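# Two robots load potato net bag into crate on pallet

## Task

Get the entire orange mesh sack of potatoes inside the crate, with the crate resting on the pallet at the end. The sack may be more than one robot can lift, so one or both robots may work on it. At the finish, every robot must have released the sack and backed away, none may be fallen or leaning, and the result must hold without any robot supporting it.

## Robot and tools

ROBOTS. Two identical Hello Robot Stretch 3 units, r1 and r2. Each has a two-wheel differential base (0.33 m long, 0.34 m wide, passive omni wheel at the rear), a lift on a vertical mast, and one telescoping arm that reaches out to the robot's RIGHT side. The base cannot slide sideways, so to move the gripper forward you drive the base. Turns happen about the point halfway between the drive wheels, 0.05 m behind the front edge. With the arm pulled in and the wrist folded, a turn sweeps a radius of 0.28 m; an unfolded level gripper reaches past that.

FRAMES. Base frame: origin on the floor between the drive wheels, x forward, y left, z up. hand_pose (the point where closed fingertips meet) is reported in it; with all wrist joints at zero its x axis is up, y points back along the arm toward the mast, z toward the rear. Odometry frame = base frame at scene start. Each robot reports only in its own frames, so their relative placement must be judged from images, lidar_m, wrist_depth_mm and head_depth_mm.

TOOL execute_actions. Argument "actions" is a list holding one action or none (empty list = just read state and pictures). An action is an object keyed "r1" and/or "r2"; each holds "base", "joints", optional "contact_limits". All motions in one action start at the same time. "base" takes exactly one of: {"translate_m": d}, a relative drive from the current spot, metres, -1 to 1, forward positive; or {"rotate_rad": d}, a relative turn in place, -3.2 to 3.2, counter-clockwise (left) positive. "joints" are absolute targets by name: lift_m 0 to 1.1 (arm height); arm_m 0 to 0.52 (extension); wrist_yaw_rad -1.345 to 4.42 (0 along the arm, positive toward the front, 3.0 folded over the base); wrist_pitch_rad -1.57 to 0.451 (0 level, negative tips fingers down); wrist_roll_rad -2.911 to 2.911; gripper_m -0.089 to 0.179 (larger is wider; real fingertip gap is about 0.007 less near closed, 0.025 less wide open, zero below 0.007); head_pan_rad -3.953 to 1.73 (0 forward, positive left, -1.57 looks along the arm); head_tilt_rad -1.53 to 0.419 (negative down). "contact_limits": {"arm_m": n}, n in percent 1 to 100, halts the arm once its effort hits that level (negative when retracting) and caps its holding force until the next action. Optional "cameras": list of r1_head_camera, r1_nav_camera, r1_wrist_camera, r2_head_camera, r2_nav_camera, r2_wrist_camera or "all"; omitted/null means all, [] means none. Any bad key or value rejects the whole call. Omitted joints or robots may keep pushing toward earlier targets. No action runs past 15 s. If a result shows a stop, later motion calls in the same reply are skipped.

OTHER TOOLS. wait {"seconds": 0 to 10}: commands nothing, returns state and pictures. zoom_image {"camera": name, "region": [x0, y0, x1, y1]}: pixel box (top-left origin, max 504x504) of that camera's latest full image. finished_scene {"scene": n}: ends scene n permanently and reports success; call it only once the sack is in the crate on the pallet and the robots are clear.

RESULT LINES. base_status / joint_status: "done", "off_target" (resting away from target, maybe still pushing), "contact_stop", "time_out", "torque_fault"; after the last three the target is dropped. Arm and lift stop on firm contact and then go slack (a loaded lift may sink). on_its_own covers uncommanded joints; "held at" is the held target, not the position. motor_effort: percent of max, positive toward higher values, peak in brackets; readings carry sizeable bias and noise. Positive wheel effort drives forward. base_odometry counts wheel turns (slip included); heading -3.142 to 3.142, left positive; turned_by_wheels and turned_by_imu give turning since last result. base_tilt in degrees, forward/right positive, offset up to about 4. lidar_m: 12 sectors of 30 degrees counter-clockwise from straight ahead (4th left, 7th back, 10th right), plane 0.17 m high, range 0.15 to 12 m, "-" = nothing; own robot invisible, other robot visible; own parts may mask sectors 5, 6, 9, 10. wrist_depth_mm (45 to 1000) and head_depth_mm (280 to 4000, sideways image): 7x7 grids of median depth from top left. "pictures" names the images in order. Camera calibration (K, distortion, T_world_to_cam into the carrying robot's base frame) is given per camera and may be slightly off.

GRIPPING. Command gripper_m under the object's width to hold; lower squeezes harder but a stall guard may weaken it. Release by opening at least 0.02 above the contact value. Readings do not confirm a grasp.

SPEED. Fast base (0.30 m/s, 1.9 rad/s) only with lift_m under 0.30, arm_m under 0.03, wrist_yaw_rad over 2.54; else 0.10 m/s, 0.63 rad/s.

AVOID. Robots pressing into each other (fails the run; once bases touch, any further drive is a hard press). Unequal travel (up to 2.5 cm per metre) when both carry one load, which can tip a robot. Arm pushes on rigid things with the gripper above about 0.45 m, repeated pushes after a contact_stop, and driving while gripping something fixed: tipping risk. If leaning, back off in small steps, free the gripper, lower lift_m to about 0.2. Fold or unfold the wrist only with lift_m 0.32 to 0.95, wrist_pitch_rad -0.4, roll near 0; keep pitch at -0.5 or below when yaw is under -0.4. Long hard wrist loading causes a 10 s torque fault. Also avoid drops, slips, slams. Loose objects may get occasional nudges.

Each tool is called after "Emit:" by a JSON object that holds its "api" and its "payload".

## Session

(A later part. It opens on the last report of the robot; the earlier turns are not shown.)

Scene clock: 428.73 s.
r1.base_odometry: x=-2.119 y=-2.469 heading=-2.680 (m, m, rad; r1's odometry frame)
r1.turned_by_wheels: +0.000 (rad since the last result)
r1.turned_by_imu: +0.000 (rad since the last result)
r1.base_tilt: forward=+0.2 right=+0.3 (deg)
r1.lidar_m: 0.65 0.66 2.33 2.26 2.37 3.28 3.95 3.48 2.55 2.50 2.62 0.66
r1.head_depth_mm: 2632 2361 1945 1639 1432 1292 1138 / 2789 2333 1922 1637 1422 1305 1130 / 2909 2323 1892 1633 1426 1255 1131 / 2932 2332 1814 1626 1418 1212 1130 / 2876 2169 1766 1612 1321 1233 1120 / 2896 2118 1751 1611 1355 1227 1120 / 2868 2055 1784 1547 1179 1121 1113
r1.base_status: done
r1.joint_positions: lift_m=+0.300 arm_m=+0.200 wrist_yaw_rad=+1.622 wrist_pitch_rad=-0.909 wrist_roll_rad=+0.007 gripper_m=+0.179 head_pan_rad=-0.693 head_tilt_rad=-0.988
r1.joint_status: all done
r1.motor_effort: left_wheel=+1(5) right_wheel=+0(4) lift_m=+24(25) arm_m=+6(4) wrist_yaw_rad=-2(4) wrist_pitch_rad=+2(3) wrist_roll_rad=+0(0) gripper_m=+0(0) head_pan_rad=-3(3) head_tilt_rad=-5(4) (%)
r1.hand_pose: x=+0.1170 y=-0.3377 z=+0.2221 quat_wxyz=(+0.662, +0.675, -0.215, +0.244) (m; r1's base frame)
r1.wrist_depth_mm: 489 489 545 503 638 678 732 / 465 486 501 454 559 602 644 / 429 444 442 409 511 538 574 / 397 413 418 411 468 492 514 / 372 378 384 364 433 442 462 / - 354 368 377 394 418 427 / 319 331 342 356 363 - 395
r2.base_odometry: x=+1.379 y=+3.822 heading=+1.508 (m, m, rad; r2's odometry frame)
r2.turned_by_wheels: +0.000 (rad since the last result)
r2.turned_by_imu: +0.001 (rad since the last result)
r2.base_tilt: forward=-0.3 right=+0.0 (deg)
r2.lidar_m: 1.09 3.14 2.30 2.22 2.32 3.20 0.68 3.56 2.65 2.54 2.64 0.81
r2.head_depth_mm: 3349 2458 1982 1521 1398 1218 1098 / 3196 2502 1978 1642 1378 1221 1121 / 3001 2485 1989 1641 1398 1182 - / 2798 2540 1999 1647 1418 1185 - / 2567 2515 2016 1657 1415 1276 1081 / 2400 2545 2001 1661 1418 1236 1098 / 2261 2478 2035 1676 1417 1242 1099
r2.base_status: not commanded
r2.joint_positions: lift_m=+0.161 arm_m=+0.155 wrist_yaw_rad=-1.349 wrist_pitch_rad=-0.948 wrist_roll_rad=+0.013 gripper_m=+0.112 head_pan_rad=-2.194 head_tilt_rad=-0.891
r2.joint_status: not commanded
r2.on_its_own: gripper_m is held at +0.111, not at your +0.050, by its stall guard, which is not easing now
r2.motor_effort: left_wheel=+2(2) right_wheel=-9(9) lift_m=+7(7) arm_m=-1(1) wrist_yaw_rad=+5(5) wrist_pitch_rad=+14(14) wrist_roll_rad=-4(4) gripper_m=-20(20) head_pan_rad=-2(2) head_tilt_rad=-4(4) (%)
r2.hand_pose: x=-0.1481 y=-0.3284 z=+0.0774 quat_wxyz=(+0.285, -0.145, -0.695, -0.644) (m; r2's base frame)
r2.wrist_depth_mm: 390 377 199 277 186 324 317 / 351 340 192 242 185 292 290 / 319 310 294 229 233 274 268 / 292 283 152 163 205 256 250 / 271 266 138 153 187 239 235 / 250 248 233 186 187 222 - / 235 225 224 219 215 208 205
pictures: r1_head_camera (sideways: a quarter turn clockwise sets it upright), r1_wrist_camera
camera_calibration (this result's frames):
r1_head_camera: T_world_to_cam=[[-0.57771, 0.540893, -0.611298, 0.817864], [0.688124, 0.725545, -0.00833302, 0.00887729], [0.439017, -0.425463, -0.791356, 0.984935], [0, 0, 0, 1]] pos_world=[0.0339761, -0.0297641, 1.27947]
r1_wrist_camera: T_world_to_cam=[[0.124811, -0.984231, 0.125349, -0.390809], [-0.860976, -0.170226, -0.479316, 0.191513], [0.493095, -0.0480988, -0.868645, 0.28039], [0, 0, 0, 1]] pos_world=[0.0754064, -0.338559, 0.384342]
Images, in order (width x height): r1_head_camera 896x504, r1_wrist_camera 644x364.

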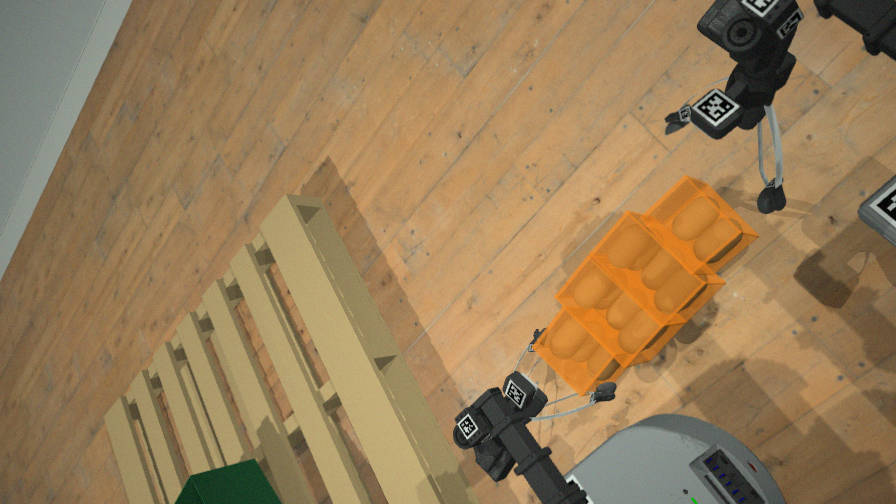

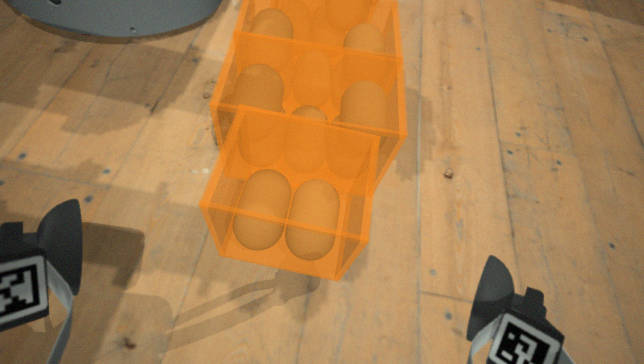

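Emit:
{"api": "execute_actions", "payload": {"actions": [{"r1":{"joints":{"lift_m":0.15}}}], "cameras": ["r1_wrist_camera"]}}

Emit:
{"api": "execute_actions", "payload": {"actions": [{"r1":{"base":{"translate_m":0.08}}}], "cameras": ["r1_wrist_camera","r1_head_camera"]}}

Scene clock: 435.37 s.
r1.base_odometry: x=-2.119 y=-2.469 heading=-2.680 (m, m, rad; r1's odometry frame)
r1.turned_by_wheels: +0.000 (rad since the last result)
r1.turned_by_imu: +0.001 (rad since the last result)
r1.base_tilt: forward=+0.1 right=+0.4 (deg)
r1.lidar_m: 0.65 0.66 2.33 2.26 2.37 3.30 3.94 3.49 2.55 2.50 2.61 0.66
r1.head_depth_mm: 2587 2369 1943 1650 1427 1287 1135 / 2778 2328 1930 1653 1426 1282 1118 / 2878 2331 1888 1626 1421 1258 1121 / 2903 2304 1823 1616 1414 1217 1126 / 2927 2164 1750 1619 1317 1227 1119 / 2886 2145 1749 1611 1350 1226 1112 / 2866 2041 1773 1547 1184 1119 1115
r1.base_status: not commanded
r1.joint_positions: lift_m=+0.150 arm_m=+0.200 wrist_yaw_rad=+1.622 wrist_pitch_rad=-0.909 wrist_roll_rad=+0.007 gripper_m=+0.179 head_pan_rad=-0.693 head_tilt_rad=-0.988
r1.joint_status: all done
r1.motor_effort: left_wheel=+1(2) right_wheel=-1(1) lift_m=+25(25) arm_m=+6(6) wrist_yaw_rad=-2(2) wrist_pitch_rad=+3(3) wrist_roll_rad=+0(0) gripper_m=+0(0) head_pan_rad=-4(3) head_tilt_rad=-4(4) (%)
r1.hand_pose: x=+0.1170 y=-0.3377 z=+0.0721 quat_wxyz=(+0.662, +0.675, -0.215, +0.244) (m; r1's base frame)
r1.wrist_depth_mm: 310 327 268 279 245 414 441 / 283 295 293 275 328 363 387 / 259 270 218 225 309 326 342 / 241 247 253 226 281 295 310 / - 229 239 249 258 269 282 / - 213 221 230 238 252 259 / 194 200 207 214 220 - 239
r2.base_odometry: x=+1.379 y=+3.822 heading=+1.508 (m, m, rad; r2's odometry frame)
r2.turned_by_wheels: +0.000 (rad since the last result)
r2.turned_by_imu: +0.001 (rad since the last result)
r2.base_tilt: forward=-0.3 right=-0.1 (deg)
r2.lidar_m: 1.09 3.14 2.31 2.23 2.32 3.20 0.68 0.75 2.65 2.55 2.64 0.81
r2.head_depth_mm: 3319 2478 1985 1561 1393 1221 1097 / 3251 2498 1991 1638 1376 1221 1119 / 3004 2495 1998 1663 1400 1187 - / 2793 2515 1987 1652 1412 1182 - / 2546 2560 2000 1652 1408 1276 1077 / 2408 2554 2010 1666 1417 1244 1092 / 2261 2437 2021 1658 1416 1245 1097
r2.base_status: not commanded
r2.joint_positions: lift_m=+0.161 arm_m=+0.155 wrist_yaw_rad=-1.349 wrist_pitch_rad=-0.948 wrist_roll_rad=+0.013 gripper_m=+0.112 head_pan_rad=-2.194 head_tilt_rad=-0.891
r2.joint_status: not commanded
r2.on_its_own: gripper_m is held at +0.111, not at your +0.050, by its stall guard, which is not easing now
r2.motor_effort: left_wheel=+2(2) right_wheel=-9(9) lift_m=+7(7) arm_m=-1(1) wrist_yaw_rad=+5(4) wrist_pitch_rad=+14(15) wrist_roll_rad=-4(4) gripper_m=-21(20) head_pan_rad=-2(1) head_tilt_rad=-4(3) (%)
r2.hand_pose: x=-0.1481 y=-0.3284 z=+0.0774 quat_wxyz=(+0.285, -0.145, -0.695, -0.644) (m; r2's base frame)
r2.wrist_depth_mm: 390 377 198 276 186 322 316 / 350 338 192 243 186 294 289 / 320 309 295 228 234 275 269 / 291 285 152 162 205 256 249 / 268 265 138 153 186 239 235 / 251 247 233 186 187 223 - / 233 225 225 220 214 209 206
pictures: r1_wrist_camera
camera_calibration (this result's frames):
r1_wrist_camera: T_world_to_cam=[[0.124813, -0.98423, 0.125348, -0.372012], [-0.860984, -0.170226, -0.479301, 0.119613], [0.49308, -0.0480995, -0.868653, 0.150101], [0, 0, 0, 1]] pos_world=[0.0754055, -0.338565, 0.234347]
Images, in order (width x height): r1_wrist_camera 644x364.

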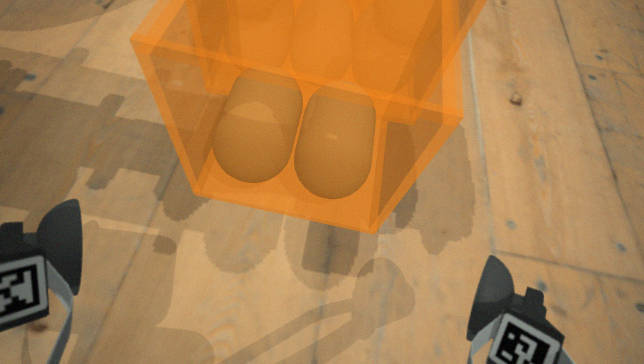

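Scene clock: 437.30 s.
r1.base_odometry: x=-2.190 y=-2.505 heading=-2.680 (m, m, rad; r1's odometry frame)
r1.turned_by_wheels: +0.000 (rad since the last result)
r1.turned_by_imu: +0.001 (rad since the last result)
r1.base_tilt: forward=+0.3 right=+0.4 (deg)
r1.lidar_m: 0.58 0.58 2.33 2.26 2.36 3.29 4.04 3.49 2.57 2.51 2.62 0.61
r1.head_depth_mm: 2612 2355 1940 1653 1428 1282 1132 / 2772 2334 1928 1634 1423 1283 1114 / 2940 2329 1834 1627 1422 1230 1127 / 2935 2296 1780 1622 1419 1203 1129 / 2901 2147 1764 1619 1386 1230 1117 / 2879 2133 1753 1544 1208 1177 1116 / 2829 2100 1737 1513 1161 1084 1088
r1.base_status: done
r1.joint_positions: lift_m=+0.150 arm_m=+0.200 wrist_yaw_rad=+1.622 wrist_pitch_rad=-0.909 wrist_roll_rad=+0.007 gripper_m=+0.179 head_pan_rad=-0.693 head_tilt_rad=-0.988
r1.joint_status: not commanded
r1.motor_effort: left_wheel=+1(7) right_wheel=-1(2) lift_m=+25(25) arm_m=+5(5) wrist_yaw_rad=-1(1) wrist_pitch_rad=+3(2) wrist_roll_rad=+0(0) gripper_m=+0(0) head_pan_rad=-3(2) head_tilt_rad=-5(4) (%)
r1.hand_pose: x=+0.1169 y=-0.3377 z=+0.0721 quat_wxyz=(+0.662, +0.675, -0.215, +0.244) (m; r1's base frame)
r1.wrist_depth_mm: 310 322 180 289 204 415 442 / 283 291 194 249 188 363 386 / 260 269 236 235 235 325 343 / 241 249 194 212 281 295 310 / - 228 180 187 258 268 280 / - 213 179 175 238 250 259 / 195 200 206 211 220 - 240
r2.base_odometry: x=+1.379 y=+3.822 heading=+1.508 (m, m, rad; r2's odometry frame)
r2.turned_by_wheels: +0.000 (rad since the last result)
r2.turned_by_imu: +0.000 (rad since the last result)
r2.base_tilt: forward=-0.3 right=-0.1 (deg)
r2.lidar_m: 1.09 3.15 2.31 2.23 2.32 3.24 0.60 0.68 2.65 2.54 2.64 0.81
r2.head_depth_mm: 3364 2475 1977 1638 1396 1175 1101 / 3211 2524 1983 1637 1370 1222 1119 / 3011 2519 1989 1645 1406 1184 - / 2775 2498 2010 1665 1415 1190 - / 2585 2535 2005 1655 1412 1281 1076 / 2381 2531 2008 1661 1419 1236 1090 / 2261 2461 2006 1674 1429 1239 1099
r2.base_status: not commanded
r2.joint_positions: lift_m=+0.161 arm_m=+0.155 wrist_yaw_rad=-1.349 wrist_pitch_rad=-0.948 wrist_roll_rad=+0.013 gripper_m=+0.112 head_pan_rad=-2.194 head_tilt_rad=-0.891
r2.joint_status: not commanded
r2.on_its_own: gripper_m is held at +0.111, not at your +0.050, by its stall guard, which is not easing now
r2.motor_effort: left_wheel=+2(2) right_wheel=-9(9) lift_m=+7(7) arm_m=-1(1) wrist_yaw_rad=+4(5) wrist_pitch_rad=+14(15) wrist_roll_rad=-4(4) gripper_m=-20(20) head_pan_rad=-2(2) head_tilt_rad=-4(4) (%)
r2.hand_pose: x=-0.1481 y=-0.3284 z=+0.0774 quat_wxyz=(+0.285, -0.145, -0.695, -0.644) (m; r2's base frame)
r2.wrist_depth_mm: 391 376 198 275 186 321 316 / 352 338 192 242 185 294 289 / 319 310 295 227 233 273 268 / 292 285 152 163 205 255 250 / 271 265 138 153 186 240 235 / 250 248 234 187 188 223 - / 234 226 225 219 214 209 204
pictures: r1_head_camera (sideways: a quarter turn clockwise sets it upright), r1_wrist_camera
camera_calibration (this result's frames):
r1_head_camera: T_world_to_cam=[[-0.577716, 0.540945, -0.611247, 0.817797], [0.688157, 0.725514, -0.00833726, 0.00888261], [0.438959, -0.425451, -0.791396, 0.984987], [0, 0, 0, 1]] pos_world=[0.0339736, -0.0297645, 1.27946]
r1_wrist_camera: T_world_to_cam=[[0.124841, -0.984229, 0.125334, -0.372007], [-0.861074, -0.170234, -0.479136, 0.119561], [0.492915, -0.0481062, -0.868746, 0.150122], [0, 0, 0, 1]] pos_world=[0.0753951, -0.338565, 0.234329]
Images, in order (width x height): r1_head_camera 896x504, r1_wrist_camera 644x364.

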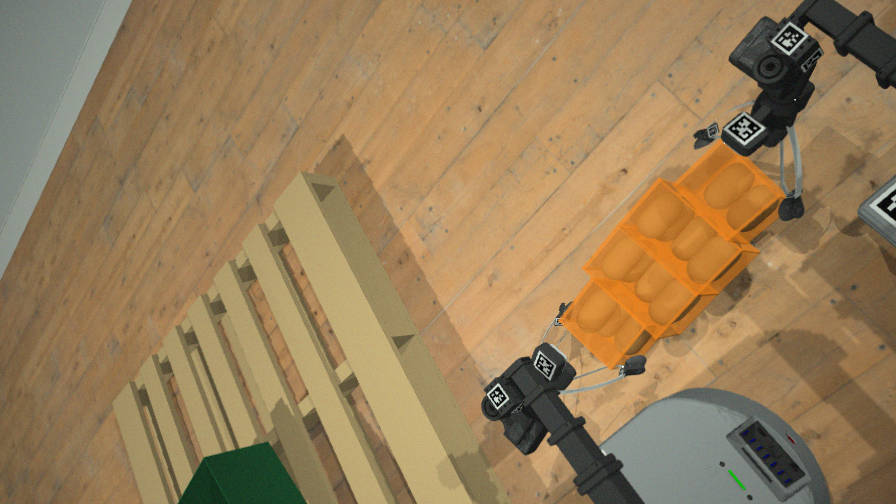

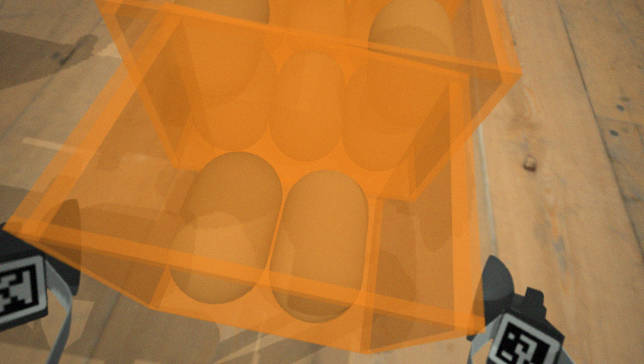

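Emit:
{"api": "execute_actions", "payload": {"actions": [{"r1":{"base":{"translate_m":-0.05}}}], "cameras": []}}

Emit:
{"api": "execute_actions", "payload": {"actions": [{"r1":{"joints":{"wrist_yaw_rad":1.4,"arm_m":0.165}}}], "cameras": ["r1_wrist_camera"]}}

Emit:
{"api": "execute_actions", "payload": {"actions": [{"r1":{"base":{"translate_m":0.09}}}], "cameras": ["r1_wrist_camera"]}}

Scene clock: 445.47 s.
r1.base_odometry: x=-2.145 y=-2.483 heading=-2.680 (m, m, rad; r1's odometry frame)
r1.turned_by_wheels: +0.000 (rad since the last result)
r1.turned_by_imu: +0.000 (rad since the last result)
r1.base_tilt: forward=+0.0 right=+0.4 (deg)
r1.lidar_m: 0.63 0.63 2.34 2.27 2.37 3.30 3.99 3.49 2.54 2.50 2.61 0.63
r1.head_depth_mm: 2624 2378 1938 1643 1431 1293 1135 / 2737 2337 1935 1648 1419 1277 1119 / 2920 2314 1871 1627 1422 1251 1126 / 2926 2313 1808 1619 1408 1213 1127 / 2886 2126 1755 1615 1357 1232 1116 / 2875 2111 1740 1583 1328 1205 1120 / 2866 2107 1752 1538 1158 1097 1103
r1.base_status: done
r1.joint_positions: lift_m=+0.150 arm_m=+0.200 wrist_yaw_rad=+1.622 wrist_pitch_rad=-0.909 wrist_roll_rad=+0.007 gripper_m=+0.179 head_pan_rad=-0.693 head_tilt_rad=-0.988
r1.joint_status: not commanded
r1.motor_effort: left_wheel=+1(3) right_wheel=-1(5) lift_m=+25(25) arm_m=+5(5) wrist_yaw_rad=-2(2) wrist_pitch_rad=+3(3) wrist_roll_rad=+0(0) gripper_m=+0(0) head_pan_rad=-3(3) head_tilt_rad=-5(4) (%)
r1.hand_pose: x=+0.1169 y=-0.3377 z=+0.0721 quat_wxyz=(+0.662, +0.675, -0.215, +0.244) (m; r1's base frame)
r1.wrist_depth_mm: 310 327 221 279 216 413 445 / 283 297 260 263 261 365 385 / 259 269 218 225 305 327 343 / 241 248 201 206 283 297 309 / - 231 237 239 258 271 280 / - 214 221 230 237 251 258 / 194 200 206 213 221 - 239
r2.base_odometry: x=+1.379 y=+3.822 heading=+1.508 (m, m, rad; r2's odometry frame)
r2.turned_by_wheels: +0.000 (rad since the last result)
r2.turned_by_imu: +0.001 (rad since the last result)
r2.base_tilt: forward=-0.3 right=-0.1 (deg)
r2.lidar_m: 1.09 3.17 2.31 2.23 2.32 3.22 0.65 0.73 2.65 2.54 2.64 0.81
r2.head_depth_mm: 3372 2474 1968 1556 1397 1196 1101 / 3201 2505 1980 1642 1382 1222 1120 / 2964 2477 1985 1655 1413 1187 - / 2805 2523 2020 1655 1414 1183 - / 2593 2522 2000 1664 1410 1279 1075 / 2420 2570 2015 1658 1422 1232 1088 / 2259 2469 2037 1681 1418 1237 1098
r2.base_status: not commanded
r2.joint_positions: lift_m=+0.161 arm_m=+0.155 wrist_yaw_rad=-1.349 wrist_pitch_rad=-0.948 wrist_roll_rad=+0.013 gripper_m=+0.112 head_pan_rad=-2.194 head_tilt_rad=-0.891
r2.joint_status: not commanded
r2.on_its_own: gripper_m is held at +0.111, not at your +0.050, by its stall guard, which is not easing now
r2.motor_effort: left_wheel=+2(2) right_wheel=-9(8) lift_m=+7(7) arm_m=-1(1) wrist_yaw_rad=+4(6) wrist_pitch_rad=+14(14) wrist_roll_rad=-4(4) gripper_m=-20(20) head_pan_rad=-2(1) head_tilt_rad=-4(4) (%)
r2.hand_pose: x=-0.1481 y=-0.3284 z=+0.0774 quat_wxyz=(+0.285, -0.145, -0.695, -0.644) (m; r2's base frame)
r2.wrist_depth_mm: 392 377 199 277 187 322 316 / 351 339 192 242 185 295 290 / 320 308 294 228 233 275 268 / 292 284 152 163 206 255 249 / 269 264 138 153 186 239 236 / 249 248 235 186 187 223 - / 234 226 223 219 214 209 205
pictures: none
No camera images: the call's "cameras" was empty. Leave "cameras" out to get every camera's image.

Scene clock: 446.77 s.
r1.base_odometry: x=-2.145 y=-2.483 heading=-2.680 (m, m, rad; r1's odometry frame)
r1.turned_by_wheels: +0.000 (rad since the last result)
r1.turned_by_imu: +0.000 (rad since the last result)
r1.base_tilt: forward=+0.0 right=+0.4 (deg)
r1.lidar_m: 0.63 0.63 2.33 2.27 2.36 3.31 3.98 3.48 2.55 2.50 2.60 0.63
r1.head_depth_mm: 2600 2373 1940 1651 1427 1269 1131 / 2780 2332 1931 1633 1427 1282 1100 / 2905 2327 1874 1628 1422 1260 1125 / 2930 2311 1813 1624 1415 1211 1129 / 2919 2122 1748 1623 1358 1226 1117 / 2870 2140 1750 1576 1334 1206 1119 / 2863 2098 1760 1542 1159 1101 1101
r1.base_status: not commanded
r1.joint_positions: lift_m=+0.150 arm_m=+0.165 wrist_yaw_rad=+1.403 wrist_pitch_rad=-0.909 wrist_roll_rad=+0.007 gripper_m=+0.179 head_pan_rad=-0.693 head_tilt_rad=-0.988
r1.joint_status: all done
r1.motor_effort: left_wheel=+2(2) right_wheel=-1(1) lift_m=+24(24) arm_m=-5(5) wrist_yaw_rad=-2(3) wrist_pitch_rad=+2(3) wrist_roll_rad=+0(0) gripper_m=+0(0) head_pan_rad=-3(3) head_tilt_rad=-4(5) (%)
r1.hand_pose: x=+0.1151 y=-0.3337 z=+0.0721 quat_wxyz=(+0.685, +0.648, -0.287, +0.170) (m; r1's base frame)
r1.wrist_depth_mm: 312 312 255 259 379 415 444 / 285 293 250 263 346 365 388 / 261 269 213 224 308 326 343 / 240 247 196 206 282 295 310 / - 230 234 244 258 269 282 / - 213 221 229 238 251 258 / 194 200 206 213 222 - 239
r2.base_odometry: x=+1.379 y=+3.822 heading=+1.508 (m, m, rad; r2's odometry frame)
r2.turned_by_wheels: +0.000 (rad since the last result)
r2.turned_by_imu: +0.000 (rad since the last result)
r2.base_tilt: forward=-0.3 right=-0.2 (deg)
r2.lidar_m: 1.09 3.13 2.30 2.23 2.31 3.20 0.65 0.71 2.64 2.55 2.65 0.81
r2.head_depth_mm: 3381 2450 1986 1631 1393 1200 1098 / 3224 2485 1978 1644 1348 1228 1116 / 3031 2505 1990 1650 1408 1182 - / 2788 2543 2006 1640 1409 1187 - / 2586 2548 2008 1665 1415 1278 1078 / 2406 2542 2007 1664 1422 1231 1096 / 2247 2457 2039 1663 1422 1242 1095
r2.base_status: not commanded
r2.joint_positions: lift_m=+0.161 arm_m=+0.155 wrist_yaw_rad=-1.349 wrist_pitch_rad=-0.948 wrist_roll_rad=+0.013 gripper_m=+0.112 head_pan_rad=-2.194 head_tilt_rad=-0.891
r2.joint_status: not commanded
r2.on_its_own: gripper_m is held at +0.111, not at your +0.050, by its stall guard, which is not easing now
r2.motor_effort: left_wheel=+2(2) right_wheel=-8(9) lift_m=+7(7) arm_m=-1(1) wrist_yaw_rad=+4(5) wrist_pitch_rad=+14(14) wrist_roll_rad=-4(4) gripper_m=-21(20) head_pan_rad=-1(2) head_tilt_rad=-4(4) (%)
r2.hand_pose: x=-0.1481 y=-0.3284 z=+0.0774 quat_wxyz=(+0.285, -0.145, -0.695, -0.644) (m; r2's base frame)
r2.wrist_depth_mm: 388 376 198 275 187 319 317 / 352 341 192 241 186 293 289 / 319 310 293 228 234 276 267 / 292 284 153 162 206 256 250 / 270 266 138 153 186 240 235 / 251 248 234 186 188 224 - / 235 225 224 219 215 209 206
pictures: r1_wrist_camera
camera_calibration (this result's frames):
r1_wrist_camera: T_world_to_cam=[[-0.0920546, -0.987835, 0.125333, -0.34411], [-0.877492, 0.0209813, -0.479132, 0.184374], [0.470673, -0.154085, -0.868749, 0.118401], [0, 0, 0, 1]] pos_world=[0.0743819, -0.325548, 0.234329]
Images, in order (width x height): r1_wrist_camera 644x364.

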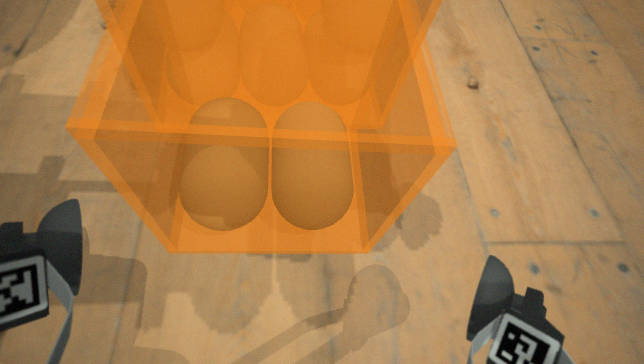

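Scene clock: 448.60 s.
r1.base_odometry: x=-2.226 y=-2.523 heading=-2.680 (m, m, rad; r1's odometry frame)
r1.turned_by_wheels: -0.001 (rad since the last result)
r1.turned_by_imu: -0.001 (rad since the last result)
r1.base_tilt: forward=+0.2 right=+0.3 (deg)
r1.lidar_m: 0.54 0.54 2.33 2.27 2.36 3.28 4.08 3.49 2.58 2.51 2.61 0.57
r1.head_depth_mm: 2603 2373 1959 1639 1426 1266 1139 / 2786 2358 1928 1646 1426 1269 1101 / 2898 2343 1823 1628 1422 1213 1124 / 2927 2320 1784 1618 1407 1192 1130 / 2925 2165 1761 1586 1352 1227 1119 / 2863 2105 1757 1537 1086 1126 1103 / 2878 2041 1681 1485 1405 1070 1055
r1.base_status: done
r1.joint_positions: lift_m=+0.150 arm_m=+0.165 wrist_yaw_rad=+1.422 wrist_pitch_rad=-1.032 wrist_roll_rad=-0.018 gripper_m=+0.179 head_pan_rad=-0.693 head_tilt_rad=-0.988
r1.joint_status: not commanded
r1.on_its_own: right_wheel is at rest, and its effort (+27) is outside its rest range (-18 to +18); wrist_yaw_rad is at rest, and its effort (-22) is outside its rest range (-12 to +12); wrist_pitch_rad is at rest, and its effort (+37) is outside its rest range (-20 to +32)
r1.motor_effort: left_wheel=-8(8) right_wheel=+27(29) lift_m=+25(25) arm_m=-3(5) wrist_yaw_rad=-22(24) wrist_pitch_rad=+37(37) wrist_roll_rad=+12(12) gripper_m=-1(1) head_pan_rad=-3(3) head_tilt_rad=-4(4) (%)
r1.hand_pose: x=+0.0882 y=-0.3269 z=+0.0568 quat_wxyz=(+0.696, +0.664, -0.232, +0.143) (m; r1's base frame)
r1.wrist_depth_mm: 260 145 161 219 158 328 347 / 243 244 197 203 179 303 319 / 228 235 209 220 262 281 295 / 215 221 169 178 252 261 272 / 206 208 159 167 234 244 255 / - 197 159 162 221 233 240 / 185 189 196 200 209 - 227
r2.base_odometry: x=+1.379 y=+3.822 heading=+1.508 (m, m, rad; r2's odometry frame)
r2.turned_by_wheels: +0.000 (rad since the last result)
r2.turned_by_imu: +0.001 (rad since the last result)
r2.base_tilt: forward=-0.2 right=-0.2 (deg)
r2.lidar_m: 1.09 3.15 2.30 2.23 2.33 3.23 0.56 0.65 2.64 2.54 2.65 0.81
r2.head_depth_mm: 3391 2483 1970 1651 1372 1156 1101 / 3186 2471 1978 1651 1313 1220 1127 / 2998 2521 2000 1640 1403 1200 - / 2785 2496 1979 1653 1413 1188 - / 2583 2512 2001 1671 1419 1274 1079 / 2411 2546 2008 1661 1422 1238 1096 / 2277 2440 2044 1660 1420 1240 1091
r2.base_status: not commanded
r2.joint_positions: lift_m=+0.161 arm_m=+0.155 wrist_yaw_rad=-1.339 wrist_pitch_rad=-0.967 wrist_roll_rad=+0.013 gripper_m=+0.112 head_pan_rad=-2.194 head_tilt_rad=-0.891
r2.joint_status: not commanded
r2.on_its_own: gripper_m is held at +0.111, not at your +0.050, by its stall guard, which is not easing now
r2.motor_effort: left_wheel=+5(5) right_wheel=-13(12) lift_m=+8(8) arm_m=-1(1) wrist_yaw_rad=-7(7) wrist_pitch_rad=+20(20) wrist_roll_rad=-4(4) gripper_m=-22(22) head_pan_rad=-1(2) head_tilt_rad=-4(4) (%)
r2.hand_pose: x=-0.1437 y=-0.3287 z=+0.0750 quat_wxyz=(+0.282, -0.135, -0.697, -0.646) (m; r2's base frame)
r2.wrist_depth_mm: 379 366 190 273 180 312 306 / 343 331 190 236 182 286 283 / 310 303 287 227 232 271 263 / 286 277 148 198 200 251 245 / 265 262 136 184 184 237 232 / 250 245 232 190 221 220 - / 233 223 222 217 213 208 203
pictures: r1_wrist_camera
camera_calibration (this result's frames):
r1_wrist_camera: T_world_to_cam=[[-0.0367702, -0.991114, 0.12783, -0.343963], [-0.930055, -0.0128545, -0.367196, 0.140479], [0.365577, -0.13239, -0.921318, 0.138143], [0, 0, 0, 1]] pos_world=[0.0675034, -0.320812, 0.222826]
Images, in order (width x height): r1_wrist_camera 644x364.

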